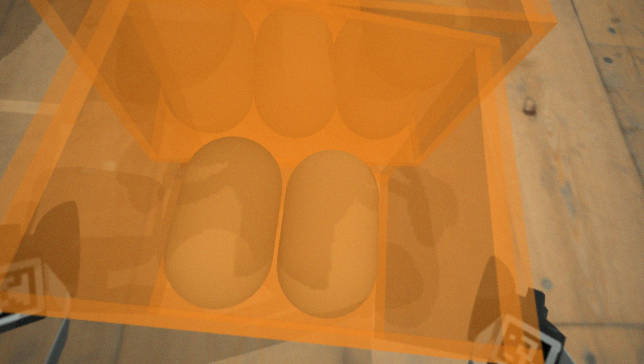

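Emit:
{"api": "execute_actions", "payload": {"actions": [{"r1":{"base":{"translate_m":-0.07}}}], "cameras": []}}

Emit:
{"api": "execute_actions", "payload": {"actions": [{"r1":{"joints":{"arm_m":0.148,"wrist_yaw_rad":1.4,"wrist_pitch_rad":-0.9,"wrist_roll_rad":0}}}], "cameras": ["r1_wrist_camera"]}}

Emit:
{"api": "execute_actions", "payload": {"actions": [{"r1":{"base":{"translate_m":0.07}}}], "cameras": ["r1_wrist_camera"]}}

Scene clock: 454.00 s.
r1.base_odometry: x=-2.163 y=-2.492 heading=-2.680 (m, m, rad; r1's odometry frame)
r1.turned_by_wheels: +0.000 (rad since the last result)
r1.turned_by_imu: +0.001 (rad since the last result)
r1.base_tilt: forward=+0.4 right=+0.2 (deg)
r1.lidar_m: 0.61 0.61 2.34 2.27 2.36 3.29 3.98 3.49 2.56 2.50 2.61 0.63
r1.head_depth_mm: 2610 2329 1932 1643 1429 1266 1139 / 2742 2332 1924 1634 1418 1274 1101 / 2912 2333 1873 1641 1416 1255 1128 / 2938 2324 1793 1629 1414 1211 1119 / 2913 2127 1756 1630 1381 1221 1118 / 2920 2122 1746 1582 1324 1209 1121 / 2862 2121 1737 1514 1159 1092 1097
r1.base_status: done
r1.joint_positions: lift_m=+0.150 arm_m=+0.165 wrist_yaw_rad=+1.403 wrist_pitch_rad=-0.914 wrist_roll_rad=+0.003 gripper_m=+0.179 head_pan_rad=-0.693 head_tilt_rad=-0.988
r1.joint_status: not commanded
r1.motor_effort: left_wheel=+1(12) right_wheel=-1(23) lift_m=+26(25) arm_m=-4(4) wrist_yaw_rad=-3(24) wrist_pitch_rad=+4(36) wrist_roll_rad=+1(12) gripper_m=+0(0) head_pan_rad=-3(3) head_tilt_rad=-4(4) (%)
r1.hand_pose: x=+0.1140 y=-0.3334 z=+0.0713 quat_wxyz=(+0.686, +0.648, -0.284, +0.170) (m; r1's base frame)
r1.wrist_depth_mm: 307 198 251 253 373 411 437 / 281 289 240 251 339 363 386 / 259 269 216 255 308 322 341 / 239 246 192 204 281 293 308 / - 228 190 199 257 268 279 / - 214 220 227 237 251 258 / 193 199 207 213 220 - 239
r2.base_odometry: x=+1.379 y=+3.822 heading=+1.508 (m, m, rad; r2's odometry frame)
r2.turned_by_wheels: +0.000 (rad since the last result)
r2.turned_by_imu: +0.001 (rad since the last result)
r2.base_tilt: forward=-0.2 right=-0.1 (deg)
r2.lidar_m: 1.09 3.12 2.30 2.23 2.32 3.23 0.63 0.67 2.64 2.54 2.65 0.81
r2.head_depth_mm: 3358 2480 1972 1635 1393 1196 1099 / 3183 2489 1986 1640 1342 1226 1118 / 2982 2500 1990 1650 1415 1207 - / 2777 2507 2001 1658 1407 1189 - / 2604 2567 2011 1649 1417 1277 1078 / 2388 2559 2006 1659 1425 1237 1093 / 2255 2457 2031 1669 1429 1239 1094
r2.base_status: not commanded
r2.joint_positions: lift_m=+0.161 arm_m=+0.155 wrist_yaw_rad=-1.339 wrist_pitch_rad=-0.950 wrist_roll_rad=+0.013 gripper_m=+0.112 head_pan_rad=-2.194 head_tilt_rad=-0.891
r2.joint_status: not commanded
r2.on_its_own: gripper_m is held at +0.111, not at your +0.050, by its stall guard, which is not easing now
r2.motor_effort: left_wheel=+6(5) right_wheel=-11(12) lift_m=+8(8) arm_m=-1(1) wrist_yaw_rad=-7(7) wrist_pitch_rad=+15(20) wrist_roll_rad=-4(4) gripper_m=-22(22) head_pan_rad=-2(2) head_tilt_rad=-4(4) (%)
r2.hand_pose: x=-0.1473 y=-0.3296 z=+0.0771 quat_wxyz=(+0.288, -0.140, -0.695, -0.643) (m; r2's base frame)
r2.wrist_depth_mm: 389 376 198 277 185 322 312 / 350 338 193 242 184 293 288 / 320 309 292 229 232 274 268 / 293 285 151 169 204 254 247 / 270 266 137 162 185 240 235 / 250 247 233 187 220 222 - / 236 225 223 218 215 209 205
pictures: none
No camera images: the call's "cameras" was empty. Leave "cameras" out to get every camera's image.

Scene clock: 454.97 s.
r1.base_odometry: x=-2.163 y=-2.492 heading=-2.680 (m, m, rad; r1's odometry frame)
r1.turned_by_wheels: +0.000 (rad since the last result)
r1.turned_by_imu: +0.000 (rad since the last result)
r1.base_tilt: forward=+0.2 right=+0.4 (deg)
r1.lidar_m: 0.61 0.61 2.34 2.26 2.37 3.30 4.01 3.49 2.55 2.50 2.62 0.63
r1.head_depth_mm: 2603 2344 1928 1648 1433 1269 1148 / 2759 2339 1948 1640 1430 1266 1100 / 2896 2335 1879 1639 1427 1252 1127 / 2963 2324 1776 1622 1414 1208 1123 / 2886 2128 1753 1620 1386 1227 1121 / 2898 2144 1758 1574 1329 1205 1118 / 2850 2113 1739 1515 1157 1099 1095
r1.base_status: not commanded
r1.joint_positions: lift_m=+0.150 arm_m=+0.148 wrist_yaw_rad=+1.402 wrist_pitch_rad=-0.914 wrist_roll_rad=+0.003 gripper_m=+0.179 head_pan_rad=-0.693 head_tilt_rad=-0.988
r1.joint_status: all done
r1.motor_effort: left_wheel=+1(1) right_wheel=-1(1) lift_m=+26(26) arm_m=-5(8) wrist_yaw_rad=-2(2) wrist_pitch_rad=+4(2) wrist_roll_rad=-2(1) gripper_m=+0(1) head_pan_rad=-3(3) head_tilt_rad=-4(4) (%)
r1.hand_pose: x=+0.1140 y=-0.3166 z=+0.0714 quat_wxyz=(+0.686, +0.648, -0.284, +0.170) (m; r1's base frame)
r1.wrist_depth_mm: 307 317 197 271 212 412 439 / 281 294 239 249 332 361 385 / 259 268 245 226 306 324 342 / 239 246 197 204 281 293 307 / - 229 196 202 258 269 280 / - 213 222 229 238 251 258 / 194 199 206 213 221 - 239
r2.base_odometry: x=+1.379 y=+3.822 heading=+1.508 (m, m, rad; r2's odometry frame)
r2.turned_by_wheels: +0.000 (rad since the last result)
r2.turned_by_imu: +0.000 (rad since the last result)
r2.base_tilt: forward=-0.4 right=+0.0 (deg)
r2.lidar_m: 1.09 3.14 2.31 2.23 2.32 3.19 0.63 0.69 2.64 2.54 2.65 0.81
r2.head_depth_mm: 3418 2497 1975 1640 1362 1202 1098 / 3243 2513 1963 1638 1352 1229 1125 / 3024 2495 1997 1644 1407 1195 - / 2781 2510 2000 1650 1404 1186 - / 2597 2521 2013 1643 1419 1285 1075 / 2406 2533 2009 1668 1421 1236 1093 / 2287 2459 2024 1672 1433 1237 1093
r2.base_status: not commanded
r2.joint_positions: lift_m=+0.161 arm_m=+0.155 wrist_yaw_rad=-1.339 wrist_pitch_rad=-0.950 wrist_roll_rad=+0.013 gripper_m=+0.112 head_pan_rad=-2.194 head_tilt_rad=-0.891
r2.joint_status: not commanded
r2.on_its_own: gripper_m is held at +0.111, not at your +0.050, by its stall guard, which is not easing now
r2.motor_effort: left_wheel=+5(5) right_wheel=-10(10) lift_m=+8(8) arm_m=-1(1) wrist_yaw_rad=-7(7) wrist_pitch_rad=+15(15) wrist_roll_rad=-4(4) gripper_m=-22(22) head_pan_rad=-3(2) head_tilt_rad=-4(4) (%)
r2.hand_pose: x=-0.1473 y=-0.3296 z=+0.0771 quat_wxyz=(+0.288, -0.140, -0.695, -0.643) (m; r2's base frame)
r2.wrist_depth_mm: 388 374 197 276 185 321 316 / 350 338 193 242 183 293 288 / 317 309 292 229 231 275 267 / 291 282 151 169 203 254 249 / 269 264 137 161 186 241 234 / 250 247 233 186 220 222 - / 233 224 224 219 214 210 205
pictures: r1_wrist_camera
camera_calibration (this result's frames):
r1_wrist_camera: T_world_to_cam=[[-0.0885641, -0.987903, 0.127297, -0.327733], [-0.880211, 0.0177996, -0.47425, 0.181607], [0.466247, -0.15405, -0.871139, 0.121597], [0, 0, 0, 1]] pos_world=[0.0741332, -0.308268, 0.233775]
Images, in order (width x height): r1_wrist_camera 644x364.

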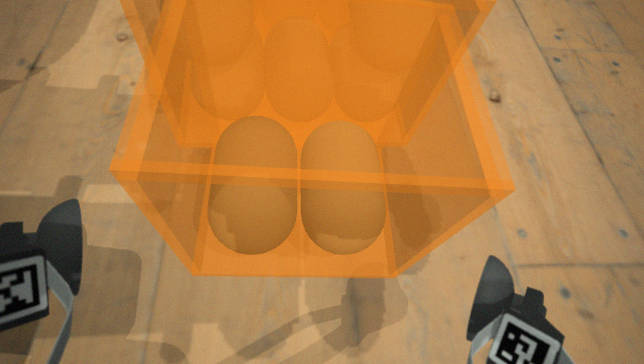

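Scene clock: 456.80 s.
r1.base_odometry: x=-2.226 y=-2.523 heading=-2.681 (m, m, rad; r1's odometry frame)
r1.turned_by_wheels: -0.001 (rad since the last result)
r1.turned_by_imu: -0.001 (rad since the last result)
r1.base_tilt: forward=+0.2 right=+0.3 (deg)
r1.lidar_m: 0.54 0.54 2.34 2.27 2.36 3.29 4.09 3.49 2.57 2.51 2.62 0.57
r1.head_depth_mm: 2606 2355 1930 1652 1440 1266 1149 / 2776 2337 1937 1642 1419 1260 1098 / 2904 2332 1830 1640 1418 1216 1118 / 2893 2319 1769 1629 1411 1199 1122 / 2874 2175 1767 1581 1337 1227 1116 / 2881 2129 1755 1541 1090 1116 1103 / 2862 2055 1699 1486 1401 1067 1049
r1.base_status: done
r1.joint_positions: lift_m=+0.150 arm_m=+0.148 wrist_yaw_rad=+1.364 wrist_pitch_rad=-0.969 wrist_roll_rad=+0.010 gripper_m=+0.179 head_pan_rad=-0.693 head_tilt_rad=-0.988
r1.joint_status: not commanded
r1.on_its_own: right_wheel is at rest, and its effort (+23) is outside its rest range (-18 to +18); wrist_yaw_rad is at rest, and its effort (+36) is outside its rest range (-12 to +12)
r1.motor_effort: left_wheel=-11(13) right_wheel=+23(25) lift_m=+25(26) arm_m=-5(5) wrist_yaw_rad=+36(37) wrist_pitch_rad=+19(19) wrist_roll_rad=-5(5) gripper_m=-1(2) head_pan_rad=-3(3) head_tilt_rad=-4(4) (%)
r1.hand_pose: x=+0.1012 y=-0.3193 z=+0.0642 quat_wxyz=(+0.692, +0.651, -0.281, +0.136) (m; r1's base frame)
r1.wrist_depth_mm: 284 148 248 259 173 366 391 / 262 149 211 218 171 330 348 / 244 245 205 214 282 302 318 / 227 235 233 214 263 278 292 / - 218 169 179 246 256 268 / 199 207 158 167 228 241 248 / 190 194 157 204 215 - 232
r2.base_odometry: x=+1.379 y=+3.822 heading=+1.508 (m, m, rad; r2's odometry frame)
r2.turned_by_wheels: +0.000 (rad since the last result)
r2.turned_by_imu: +0.000 (rad since the last result)
r2.base_tilt: forward=-0.3 right=-0.1 (deg)
r2.lidar_m: 1.10 3.13 2.31 2.23 2.32 3.21 0.57 0.63 2.64 2.54 2.64 0.81
r2.head_depth_mm: 3380 2482 1980 1632 1364 1155 1095 / 3163 2496 1975 1653 1312 1221 1121 / 3021 2531 1982 1655 1412 1193 - / 2780 2553 1980 1660 1404 1186 - / 2585 2546 1995 1655 1408 1279 1067 / 2404 2550 2016 1659 1422 1232 1093 / 2260 2468 2033 1668 1430 1239 1098
r2.base_status: not commanded
r2.joint_positions: lift_m=+0.161 arm_m=+0.155 wrist_yaw_rad=-1.339 wrist_pitch_rad=-0.962 wrist_roll_rad=+0.013 gripper_m=+0.112 head_pan_rad=-2.194 head_tilt_rad=-0.891
r2.joint_status: not commanded
r2.on_its_own: gripper_m is held at +0.111, not at your +0.050, by its stall guard, which is not easing now
r2.motor_effort: left_wheel=+5(6) right_wheel=-11(11) lift_m=+9(9) arm_m=-1(1) wrist_yaw_rad=-7(7) wrist_pitch_rad=+18(19) wrist_roll_rad=-4(4) gripper_m=-22(22) head_pan_rad=-2(3) head_tilt_rad=-4(4) (%)
r2.hand_pose: x=-0.1449 y=-0.3290 z=+0.0756 quat_wxyz=(+0.284, -0.136, -0.696, -0.645) (m; r2's base frame)
r2.wrist_depth_mm: 379 368 193 272 182 314 310 / 344 332 193 236 181 290 286 / 314 304 287 228 230 270 265 / 289 279 149 170 201 252 247 / 267 262 136 162 185 238 233 / 249 246 233 189 221 220 - / 233 225 224 218 213 208 203
pictures: r1_wrist_camera
camera_calibration (this result's frames):
r1_wrist_camera: T_world_to_cam=[[-0.125131, -0.984967, 0.119088, -0.32544], [-0.902273, 0.0630552, -0.42653, 0.180598], [0.412609, -0.160822, -0.896599, 0.12581], [0, 0, 0, 1]] pos_world=[0.0703155, -0.311703, 0.228588]
Images, in order (width x height): r1_wrist_camera 644x364.

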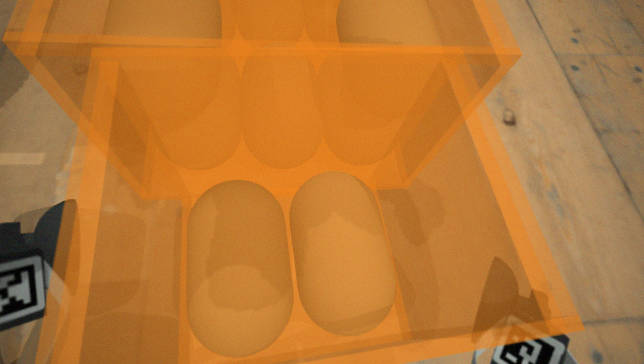

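Emit:
{"api": "execute_actions", "payload": {"actions": [{"r1":{"base":{"translate_m":-0.02},"joints":{"arm_m":0.157,"wrist_yaw_rad":1.36}}}], "cameras": []}}

Emit:
{"api": "execute_actions", "payload": {"actions": [{"r1":{"base":{"translate_m":0.05}}}], "cameras": ["r1_wrist_camera"]}}

Scene clock: 460.87 s.
r1.base_odometry: x=-2.208 y=-2.514 heading=-2.681 (m, m, rad; r1's odometry frame)
r1.turned_by_wheels: +0.000 (rad since the last result)
r1.turned_by_imu: +0.001 (rad since the last result)
r1.base_tilt: forward=+0.2 right=+0.3 (deg)
r1.lidar_m: 0.56 0.56 2.34 2.27 2.37 3.31 4.06 3.51 2.57 2.51 2.61 0.58
r1.head_depth_mm: 2566 2369 1938 1645 1429 1262 1143 / 2779 2332 1925 1639 1431 1267 1110 / 2899 2318 1834 1624 1416 1214 1126 / 2894 2317 1779 1626 1410 1207 1124 / 2891 2140 1755 1589 1367 1229 1123 / 2901 2117 1775 1545 1164 1136 1105 / 2868 2056 1712 1502 1398 1080 1068
r1.base_status: done
r1.joint_positions: lift_m=+0.150 arm_m=+0.157 wrist_yaw_rad=+1.362 wrist_pitch_rad=-0.909 wrist_roll_rad=+0.000 gripper_m=+0.179 head_pan_rad=-0.693 head_tilt_rad=-0.988
r1.joint_status: all done
r1.motor_effort: left_wheel=+4(11) right_wheel=-5(11) lift_m=+27(28) arm_m=+6(1) wrist_yaw_rad=-4(20) wrist_pitch_rad=+3(16) wrist_roll_rad=+0(3) gripper_m=-1(2) head_pan_rad=-3(3) head_tilt_rad=-4(4) (%)
r1.hand_pose: x=+0.1140 y=-0.3304 z=+0.0720 quat_wxyz=(+0.689, +0.641, -0.297, +0.159) (m; r1's base frame)
r1.wrist_depth_mm: 310 167 265 270 381 415 446 / 284 158 233 234 183 365 386 / 258 204 216 222 300 329 347 / 240 243 247 234 282 295 310 / - 230 178 188 258 270 283 / - 213 165 175 238 252 260 / 194 200 158 205 220 - 241
r2.base_odometry: x=+1.379 y=+3.822 heading=+1.508 (m, m, rad; r2's odometry frame)
r2.turned_by_wheels: +0.000 (rad since the last result)
r2.turned_by_imu: +0.001 (rad since the last result)
r2.base_tilt: forward=-0.2 right=+0.0 (deg)
r2.lidar_m: 1.09 3.14 2.31 2.23 2.32 3.22 0.58 0.65 2.64 2.54 2.64 0.81
r2.head_depth_mm: 3329 2502 1968 1643 1372 1180 1097 / 3207 2487 1975 1642 1324 1223 1116 / 2987 2509 1986 1643 1412 1188 - / 2784 2520 2009 1650 1411 1186 - / 2576 2518 2007 1668 1415 1283 1077 / 2426 2562 2018 1660 1418 1232 1091 / 2249 2477 2025 1675 1427 1232 1094
r2.base_status: not commanded
r2.joint_positions: lift_m=+0.161 arm_m=+0.155 wrist_yaw_rad=-1.339 wrist_pitch_rad=-0.932 wrist_roll_rad=+0.012 gripper_m=+0.112 head_pan_rad=-2.194 head_tilt_rad=-0.891
r2.joint_status: not commanded
r2.on_its_own: gripper_m is held at +0.111, not at your +0.050, by its stall guard, which is not easing now
r2.motor_effort: left_wheel=+5(6) right_wheel=-7(11) lift_m=+9(9) arm_m=-1(1) wrist_yaw_rad=-7(7) wrist_pitch_rad=+9(18) wrist_roll_rad=-4(4) gripper_m=-21(22) head_pan_rad=-2(2) head_tilt_rad=-4(4) (%)
r2.hand_pose: x=-0.1513 y=-0.3305 z=+0.0795 quat_wxyz=(+0.294, -0.147, -0.694, -0.641) (m; r2's base frame)
r2.wrist_depth_mm: 403 385 206 280 193 329 324 / 361 348 195 247 183 297 295 / 327 316 300 232 231 279 272 / 296 289 154 168 211 258 253 / 273 268 139 157 187 242 236 / 254 251 235 184 184 222 - / 235 226 226 221 216 211 206
pictures: none
No camera images: the call's "cameras" was empty. Leave "cameras" out to get every camera's image.

Scene clock: 462.30 s.
r1.base_odometry: x=-2.253 y=-2.536 heading=-2.682 (m, m, rad; r1's odometry frame)
r1.turned_by_wheels: -0.001 (rad since the last result)
r1.turned_by_imu: -0.044 (rad since the last result)
r1.base_tilt: forward=+0.3 right=+0.3 (deg)
r1.lidar_m: 0.55 0.52 2.37 2.27 2.33 3.15 4.10 3.64 2.58 2.50 2.59 0.53
r1.head_depth_mm: 2525 2360 1934 1646 1425 1267 1150 / 2728 2336 1919 1643 1436 1278 1103 / 2869 2327 1878 1621 1420 1224 1125 / 2901 2329 1767 1618 1412 1194 1123 / 2907 2317 1781 1585 1389 1227 1121 / 2918 2132 1760 1540 1060 1125 1085 / 2827 2104 1703 1491 1396 1067 1015
r1.base_status: done
r1.joint_positions: lift_m=+0.150 arm_m=+0.157 wrist_yaw_rad=+1.351 wrist_pitch_rad=-0.980 wrist_roll_rad=-0.009 gripper_m=+0.179 head_pan_rad=-0.693 head_tilt_rad=-0.988
r1.joint_status: not commanded
r1.on_its_own: right_wheel is at rest, and its effort (+25) is outside its rest range (-18 to +18)
r1.motor_effort: left_wheel=-9(14) right_wheel=+25(28) lift_m=+27(27) arm_m=+5(6) wrist_yaw_rad=+9(24) wrist_pitch_rad=+22(23) wrist_roll_rad=+4(4) gripper_m=-2(2) head_pan_rad=-3(3) head_tilt_rad=-4(4) (%)
r1.hand_pose: x=+0.0984 y=-0.3286 z=+0.0628 quat_wxyz=(+0.697, +0.649, -0.276, +0.133) (m; r1's base frame)
r1.wrist_depth_mm: 265 145 244 177 331 363 386 / 138 139 211 178 168 328 349 / 238 160 198 208 281 300 317 / 225 227 234 217 263 277 287 / - 217 167 176 244 255 268 / 196 204 156 166 226 239 249 / 188 194 149 199 213 - 232
r2.base_odometry: x=+1.379 y=+3.822 heading=+1.508 (m, m, rad; r2's odometry frame)
r2.turned_by_wheels: +0.000 (rad since the last result)
r2.turned_by_imu: +0.000 (rad since the last result)
r2.base_tilt: forward=-0.3 right=-0.1 (deg)
r2.lidar_m: 1.09 3.12 2.31 2.23 2.33 3.22 0.54 0.63 2.64 2.54 2.65 0.81
r2.head_depth_mm: 3336 2503 1972 1647 1205 1129 1098 / 3187 2488 1981 1636 1321 1213 1120 / 2973 2501 1990 1642 1407 1202 - / 2772 2519 2000 1647 1422 1181 - / 2562 2561 2005 1658 1417 1276 1072 / 2437 2569 2011 1661 1414 1240 1093 / 2270 2476 2011 1672 1422 1244 1100
r2.base_status: not commanded
r2.joint_positions: lift_m=+0.161 arm_m=+0.155 wrist_yaw_rad=-1.339 wrist_pitch_rad=-0.950 wrist_roll_rad=+0.012 gripper_m=+0.112 head_pan_rad=-2.194 head_tilt_rad=-0.891
r2.joint_status: not commanded
r2.on_its_own: gripper_m is held at +0.111, not at your +0.050, by its stall guard, which is not easing now
r2.motor_effort: left_wheel=+5(5) right_wheel=-8(8) lift_m=+10(10) arm_m=-1(1) wrist_yaw_rad=-7(7) wrist_pitch_rad=+14(15) wrist_roll_rad=-4(4) gripper_m=-22(21) head_pan_rad=-1(2) head_tilt_rad=-4(4) (%)
r2.hand_pose: x=-0.1474 y=-0.3296 z=+0.0771 quat_wxyz=(+0.288, -0.140, -0.695, -0.643) (m; r2's base frame)
r2.wrist_depth_mm: 390 375 198 274 187 318 314 / 351 338 193 241 182 292 289 / 319 308 291 229 232 274 267 / 291 283 151 166 204 254 249 / 269 264 137 156 186 241 234 / 250 248 233 187 220 221 - / 235 225 225 218 213 209 204
pictures: r1_wrist_camera
camera_calibration (this result's frames):
r1_wrist_camera: T_world_to_cam=[[-0.122032, -0.984203, 0.128266, -0.335447], [-0.907837, 0.0584488, -0.415231, 0.176382], [0.401174, -0.167116, -0.900628, 0.1235], [0, 0, 0, 1]] pos_world=[0.0696457, -0.319818, 0.227494]
Images, in order (width x height): r1_wrist_camera 644x364.

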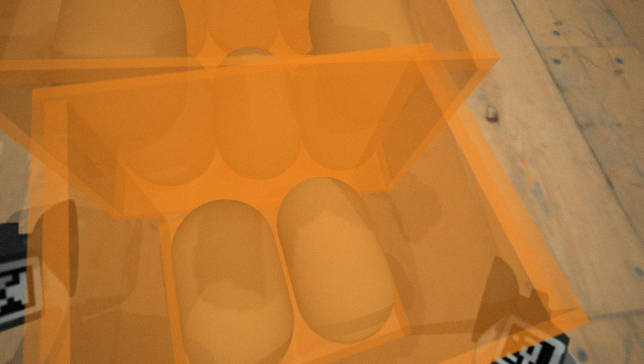

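Emit:
{"api": "execute_actions", "payload": {"actions": [{"r1":{"base":{"translate_m":-0.015},"joints":{"gripper_m":0.05}},"r2":{"joints":{"gripper_m":0.04}}}], "cameras": []}}

Emit:
{"api": "execute_actions", "payload": {"actions": [{"r1":{"joints":{"lift_m":0.3}},"r2":{"joints":{"lift_m":0.305}}}], "cameras": ["r1_wrist_camera","r1_head_camera","r2_wrist_camera"]}}

Scene clock: 467.97 s.
r1.base_odometry: x=-2.239 y=-2.529 heading=-2.682 (m, m, rad; r1's odometry frame)
r1.turned_by_wheels: +0.000 (rad since the last result)
r1.turned_by_imu: +0.000 (rad since the last result)
r1.base_tilt: forward=+0.1 right=+0.3 (deg)
r1.lidar_m: 0.56 0.53 2.36 2.27 2.33 3.14 4.09 3.64 2.59 2.51 2.58 0.56
r1.head_depth_mm: 2544 2341 1939 1645 1428 1265 1147 / 2705 2335 1928 1640 1427 1281 1102 / 2816 2334 1869 1640 1413 1200 1127 / 2922 2305 1778 1628 1416 1201 1117 / 2928 2299 1769 1598 1409 1229 1125 / 2871 2112 1756 1546 1069 1144 1102 / 2844 2124 1719 1480 1370 1064 1039
r1.base_status: done
r1.joint_positions: lift_m=+0.150 arm_m=+0.157 wrist_yaw_rad=+1.354 wrist_pitch_rad=-0.926 wrist_roll_rad=-0.010 gripper_m=+0.062 head_pan_rad=-0.693 head_tilt_rad=-0.988
r1.joint_status: gripper_m off_target (ended at +0.062, target +0.050)
r1.motor_effort: left_wheel=-3(13) right_wheel=+10(20) lift_m=+28(28) arm_m=+4(5) wrist_yaw_rad=+7(10) wrist_pitch_rad=+7(22) wrist_roll_rad=+4(5) gripper_m=-100(100) head_pan_rad=-3(3) head_tilt_rad=-4(4) (%)
r1.hand_pose: x=+0.1101 y=-0.3308 z=+0.0696 quat_wxyz=(+0.693, +0.642, -0.291, +0.153) (m; r1's base frame)
r1.wrist_depth_mm: 294 159 256 190 374 401 430 / 267 148 229 184 329 357 378 / 250 158 209 218 299 321 340 / 233 235 219 227 279 292 308 / - 226 176 185 255 268 281 / - 211 163 173 234 252 258 / 191 198 154 173 218 - 240
r2.base_odometry: x=+1.379 y=+3.822 heading=+1.508 (m, m, rad; r2's odometry frame)
r2.turned_by_wheels: +0.000 (rad since the last result)
r2.turned_by_imu: +0.001 (rad since the last result)
r2.base_tilt: forward=-0.3 right=-0.1 (deg)
r2.lidar_m: 1.09 3.13 2.31 2.23 2.32 3.22 0.56 0.64 2.65 2.54 2.65 0.81
r2.head_depth_mm: 3329 2478 1970 1622 1371 1155 1099 / 3207 2499 1984 1647 1321 1230 1113 / 3000 2508 2001 1648 1400 1193 - / 2777 2508 1979 1653 1414 1189 - / 2566 2542 2009 1668 1413 1280 1071 / 2431 2534 2006 1676 1415 1234 1094 / 2236 2415 2011 1673 1417 1235 1094
r2.base_status: not commanded
r2.joint_positions: lift_m=+0.161 arm_m=+0.155 wrist_yaw_rad=-1.339 wrist_pitch_rad=-0.941 wrist_roll_rad=+0.012 gripper_m=+0.047 head_pan_rad=-2.194 head_tilt_rad=-0.891
r2.joint_status: gripper_m off_target (ended at +0.047, target +0.040)
r2.on_its_own: gripper_m is held at +0.044, not at your +0.040, by its stall guard, which is still easing
r2.motor_effort: left_wheel=+5(5) right_wheel=-8(8) lift_m=+10(10) arm_m=-1(1) wrist_yaw_rad=-8(7) wrist_pitch_rad=+12(15) wrist_roll_rad=-4(4) gripper_m=-47(100) head_pan_rad=-2(2) head_tilt_rad=-3(4) (%)
r2.hand_pose: x=-0.1493 y=-0.3300 z=+0.0782 quat_wxyz=(+0.291, -0.143, -0.695, -0.642) (m; r2's base frame)
r2.wrist_depth_mm: 397 383 201 274 190 326 321 / 353 343 195 243 183 294 291 / 323 313 297 230 231 276 270 / 293 286 153 166 207 256 249 / 272 266 138 156 187 241 235 / 251 250 234 185 187 224 - / 235 227 226 219 214 210 206
pictures: none
No camera images: the call's "cameras" was empty. Leave "cameras" out to get every camera's image.

Scene clock: 470.17 s.
r1.base_odometry: x=-2.239 y=-2.529 heading=-2.681 (m, m, rad; r1's odometry frame)
r1.turned_by_wheels: +0.001 (rad since the last result)
r1.turned_by_imu: +0.002 (rad since the last result)
r1.base_tilt: forward=+0.2 right=+0.3 (deg)
r1.lidar_m: 0.56 0.53 2.37 2.26 2.33 3.15 4.09 3.67 2.58 0.30 0.29 0.32
r1.head_depth_mm: 2540 2336 1952 1636 1438 1275 - / 2690 2318 1935 1640 1421 1283 1118 / 2859 2321 1867 1633 1417 1094 1132 / 2936 2318 1772 1618 1411 1133 1128 / 2900 2284 1758 1594 1163 1212 1118 / 2898 2129 1753 1511 1334 1142 1103 / 2845 2117 1703 1476 1154 1082 1034
r1.base_status: not commanded
r1.joint_positions: lift_m=+0.299 arm_m=+0.157 wrist_yaw_rad=+1.368 wrist_pitch_rad=-0.907 wrist_roll_rad=-0.010 gripper_m=+0.063 head_pan_rad=-0.693 head_tilt_rad=-0.988
r1.joint_status: all done
r1.on_its_own: gripper_m is held at +0.060, not at your +0.050, by its stall guard, which is still easing
r1.motor_effort: left_wheel=+8(7) right_wheel=-17(17) lift_m=+56(58) arm_m=+3(4) wrist_yaw_rad=-7(19) wrist_pitch_rad=+2(7) wrist_roll_rad=+5(9) gripper_m=-54(100) head_pan_rad=-3(3) head_tilt_rad=-4(4) (%)
r1.hand_pose: x=+0.1146 y=-0.3299 z=+0.2212 quat_wxyz=(+0.690, +0.641, -0.293, +0.165) (m; r1's base frame)
r1.wrist_depth_mm: 349 228 337 273 638 688 751 / 372 190 298 241 579 611 652 / 410 171 262 214 514 541 569 / 393 211 233 253 465 493 516 / 371 369 234 213 426 451 468 / - 349 172 185 394 420 429 / 315 331 154 171 361 - 395
r2.base_odometry: x=+1.379 y=+3.822 heading=+1.507 (m, m, rad; r2's odometry frame)
r2.turned_by_wheels: -0.001 (rad since the last result)
r2.turned_by_imu: -0.001 (rad since the last result)
r2.base_tilt: forward=-0.4 right=-0.2 (deg)
r2.lidar_m: 1.09 3.14 2.31 2.23 2.32 3.21 0.56 0.36 0.29 2.53 2.64 0.81
r2.head_depth_mm: 3325 2485 1955 1555 1400 1155 1118 / 3196 2513 1996 1637 1345 1227 1122 / 2983 2514 1999 1645 1350 1161 - / 2798 2524 2015 1641 1405 1103 1101 / 2572 2561 2017 1662 1411 1273 1089 / 2394 2511 2013 1665 1413 1262 1099 / 2258 2439 2027 1668 1417 1234 1100
r2.base_status: not commanded
r2.joint_positions: lift_m=+0.304 arm_m=+0.155 wrist_yaw_rad=-1.349 wrist_pitch_rad=-0.904 wrist_roll_rad=+0.000 gripper_m=+0.059 head_pan_rad=-2.194 head_tilt_rad=-0.891
r2.joint_status: all done
r2.on_its_own: gripper_m is held at +0.057, not at your +0.040, by its stall guard, which is still easing
r2.motor_effort: left_wheel=-9(9) right_wheel=+13(13) lift_m=+54(58) arm_m=-1(1) wrist_yaw_rad=+4(7) wrist_pitch_rad=+1(12) wrist_roll_rad=+0(4) gripper_m=-40(48) head_pan_rad=-2(2) head_tilt_rad=-4(3) (%)
r2.hand_pose: x=-0.1576 y=-0.3306 z=+0.2263 quat_wxyz=(+0.304, -0.156, -0.690, -0.639) (m; r2's base frame)
r2.wrist_depth_mm: 659 633 619 286 255 439 417 / 585 562 546 310 232 489 480 / 522 509 487 267 216 445 445 / 476 461 446 187 258 417 410 / 433 424 400 158 209 389 386 / 401 396 371 183 180 358 - / 371 359 356 339 330 338 -
pictures: r1_head_camera (sideways: a quarter turn clockwise sets it upright), r1_wrist_camera, r2_wrist_camera
camera_calibration (this result's frames):
r1_head_camera: T_world_to_cam=[[-0.577759, 0.541087, -0.611081, 0.817581], [0.688231, 0.725444, -0.00835108, 0.00890015], [0.438787, -0.42539, -0.791524, 0.985154], [0, 0, 0, 1]] pos_world=[0.0339669, -0.0297643, 1.27946]
r1_wrist_camera: T_world_to_cam=[[-0.113052, -0.984257, 0.135858, -0.357808], [-0.876937, 0.0345585, -0.479361, 0.259779], [0.467119, -0.173331, -0.867039, 0.242447], [0, 0, 0, 1]] pos_world=[0.0741079, -0.319129, 0.38335]
r2_wrist_camera: T_world_to_cam=[[-0.155243, 0.985552, -0.067722, 0.328318], [0.882851, 0.107653, -0.457148, 0.308241], [-0.443253, -0.130757, -0.886809, 0.2542], [0, 0, 0, 1]] pos_world=[-0.108487, -0.323519, 0.388572]
Images, in order (width x height): r1_head_camera 896x504, r1_wrist_camera 644x364, r2_wrist_camera 644x364.

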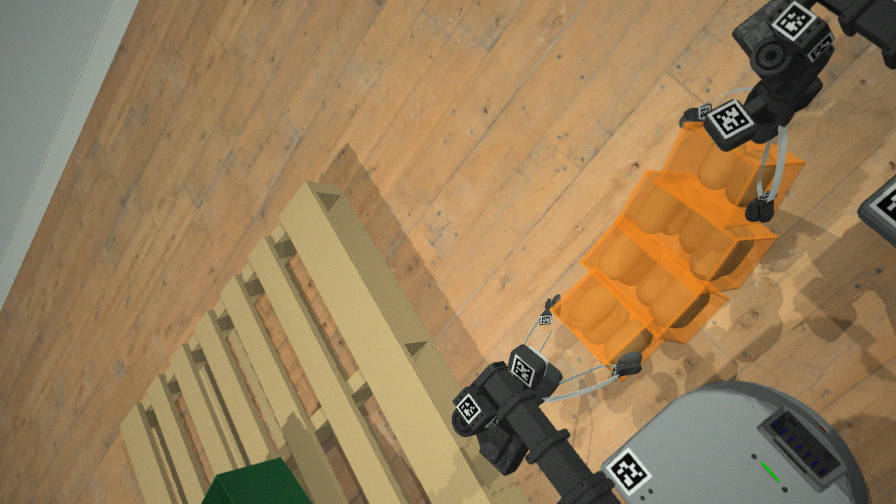

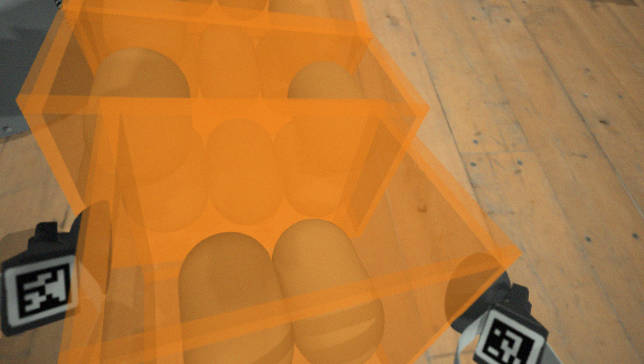

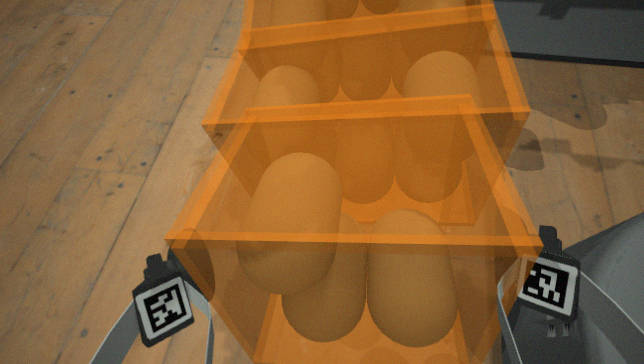

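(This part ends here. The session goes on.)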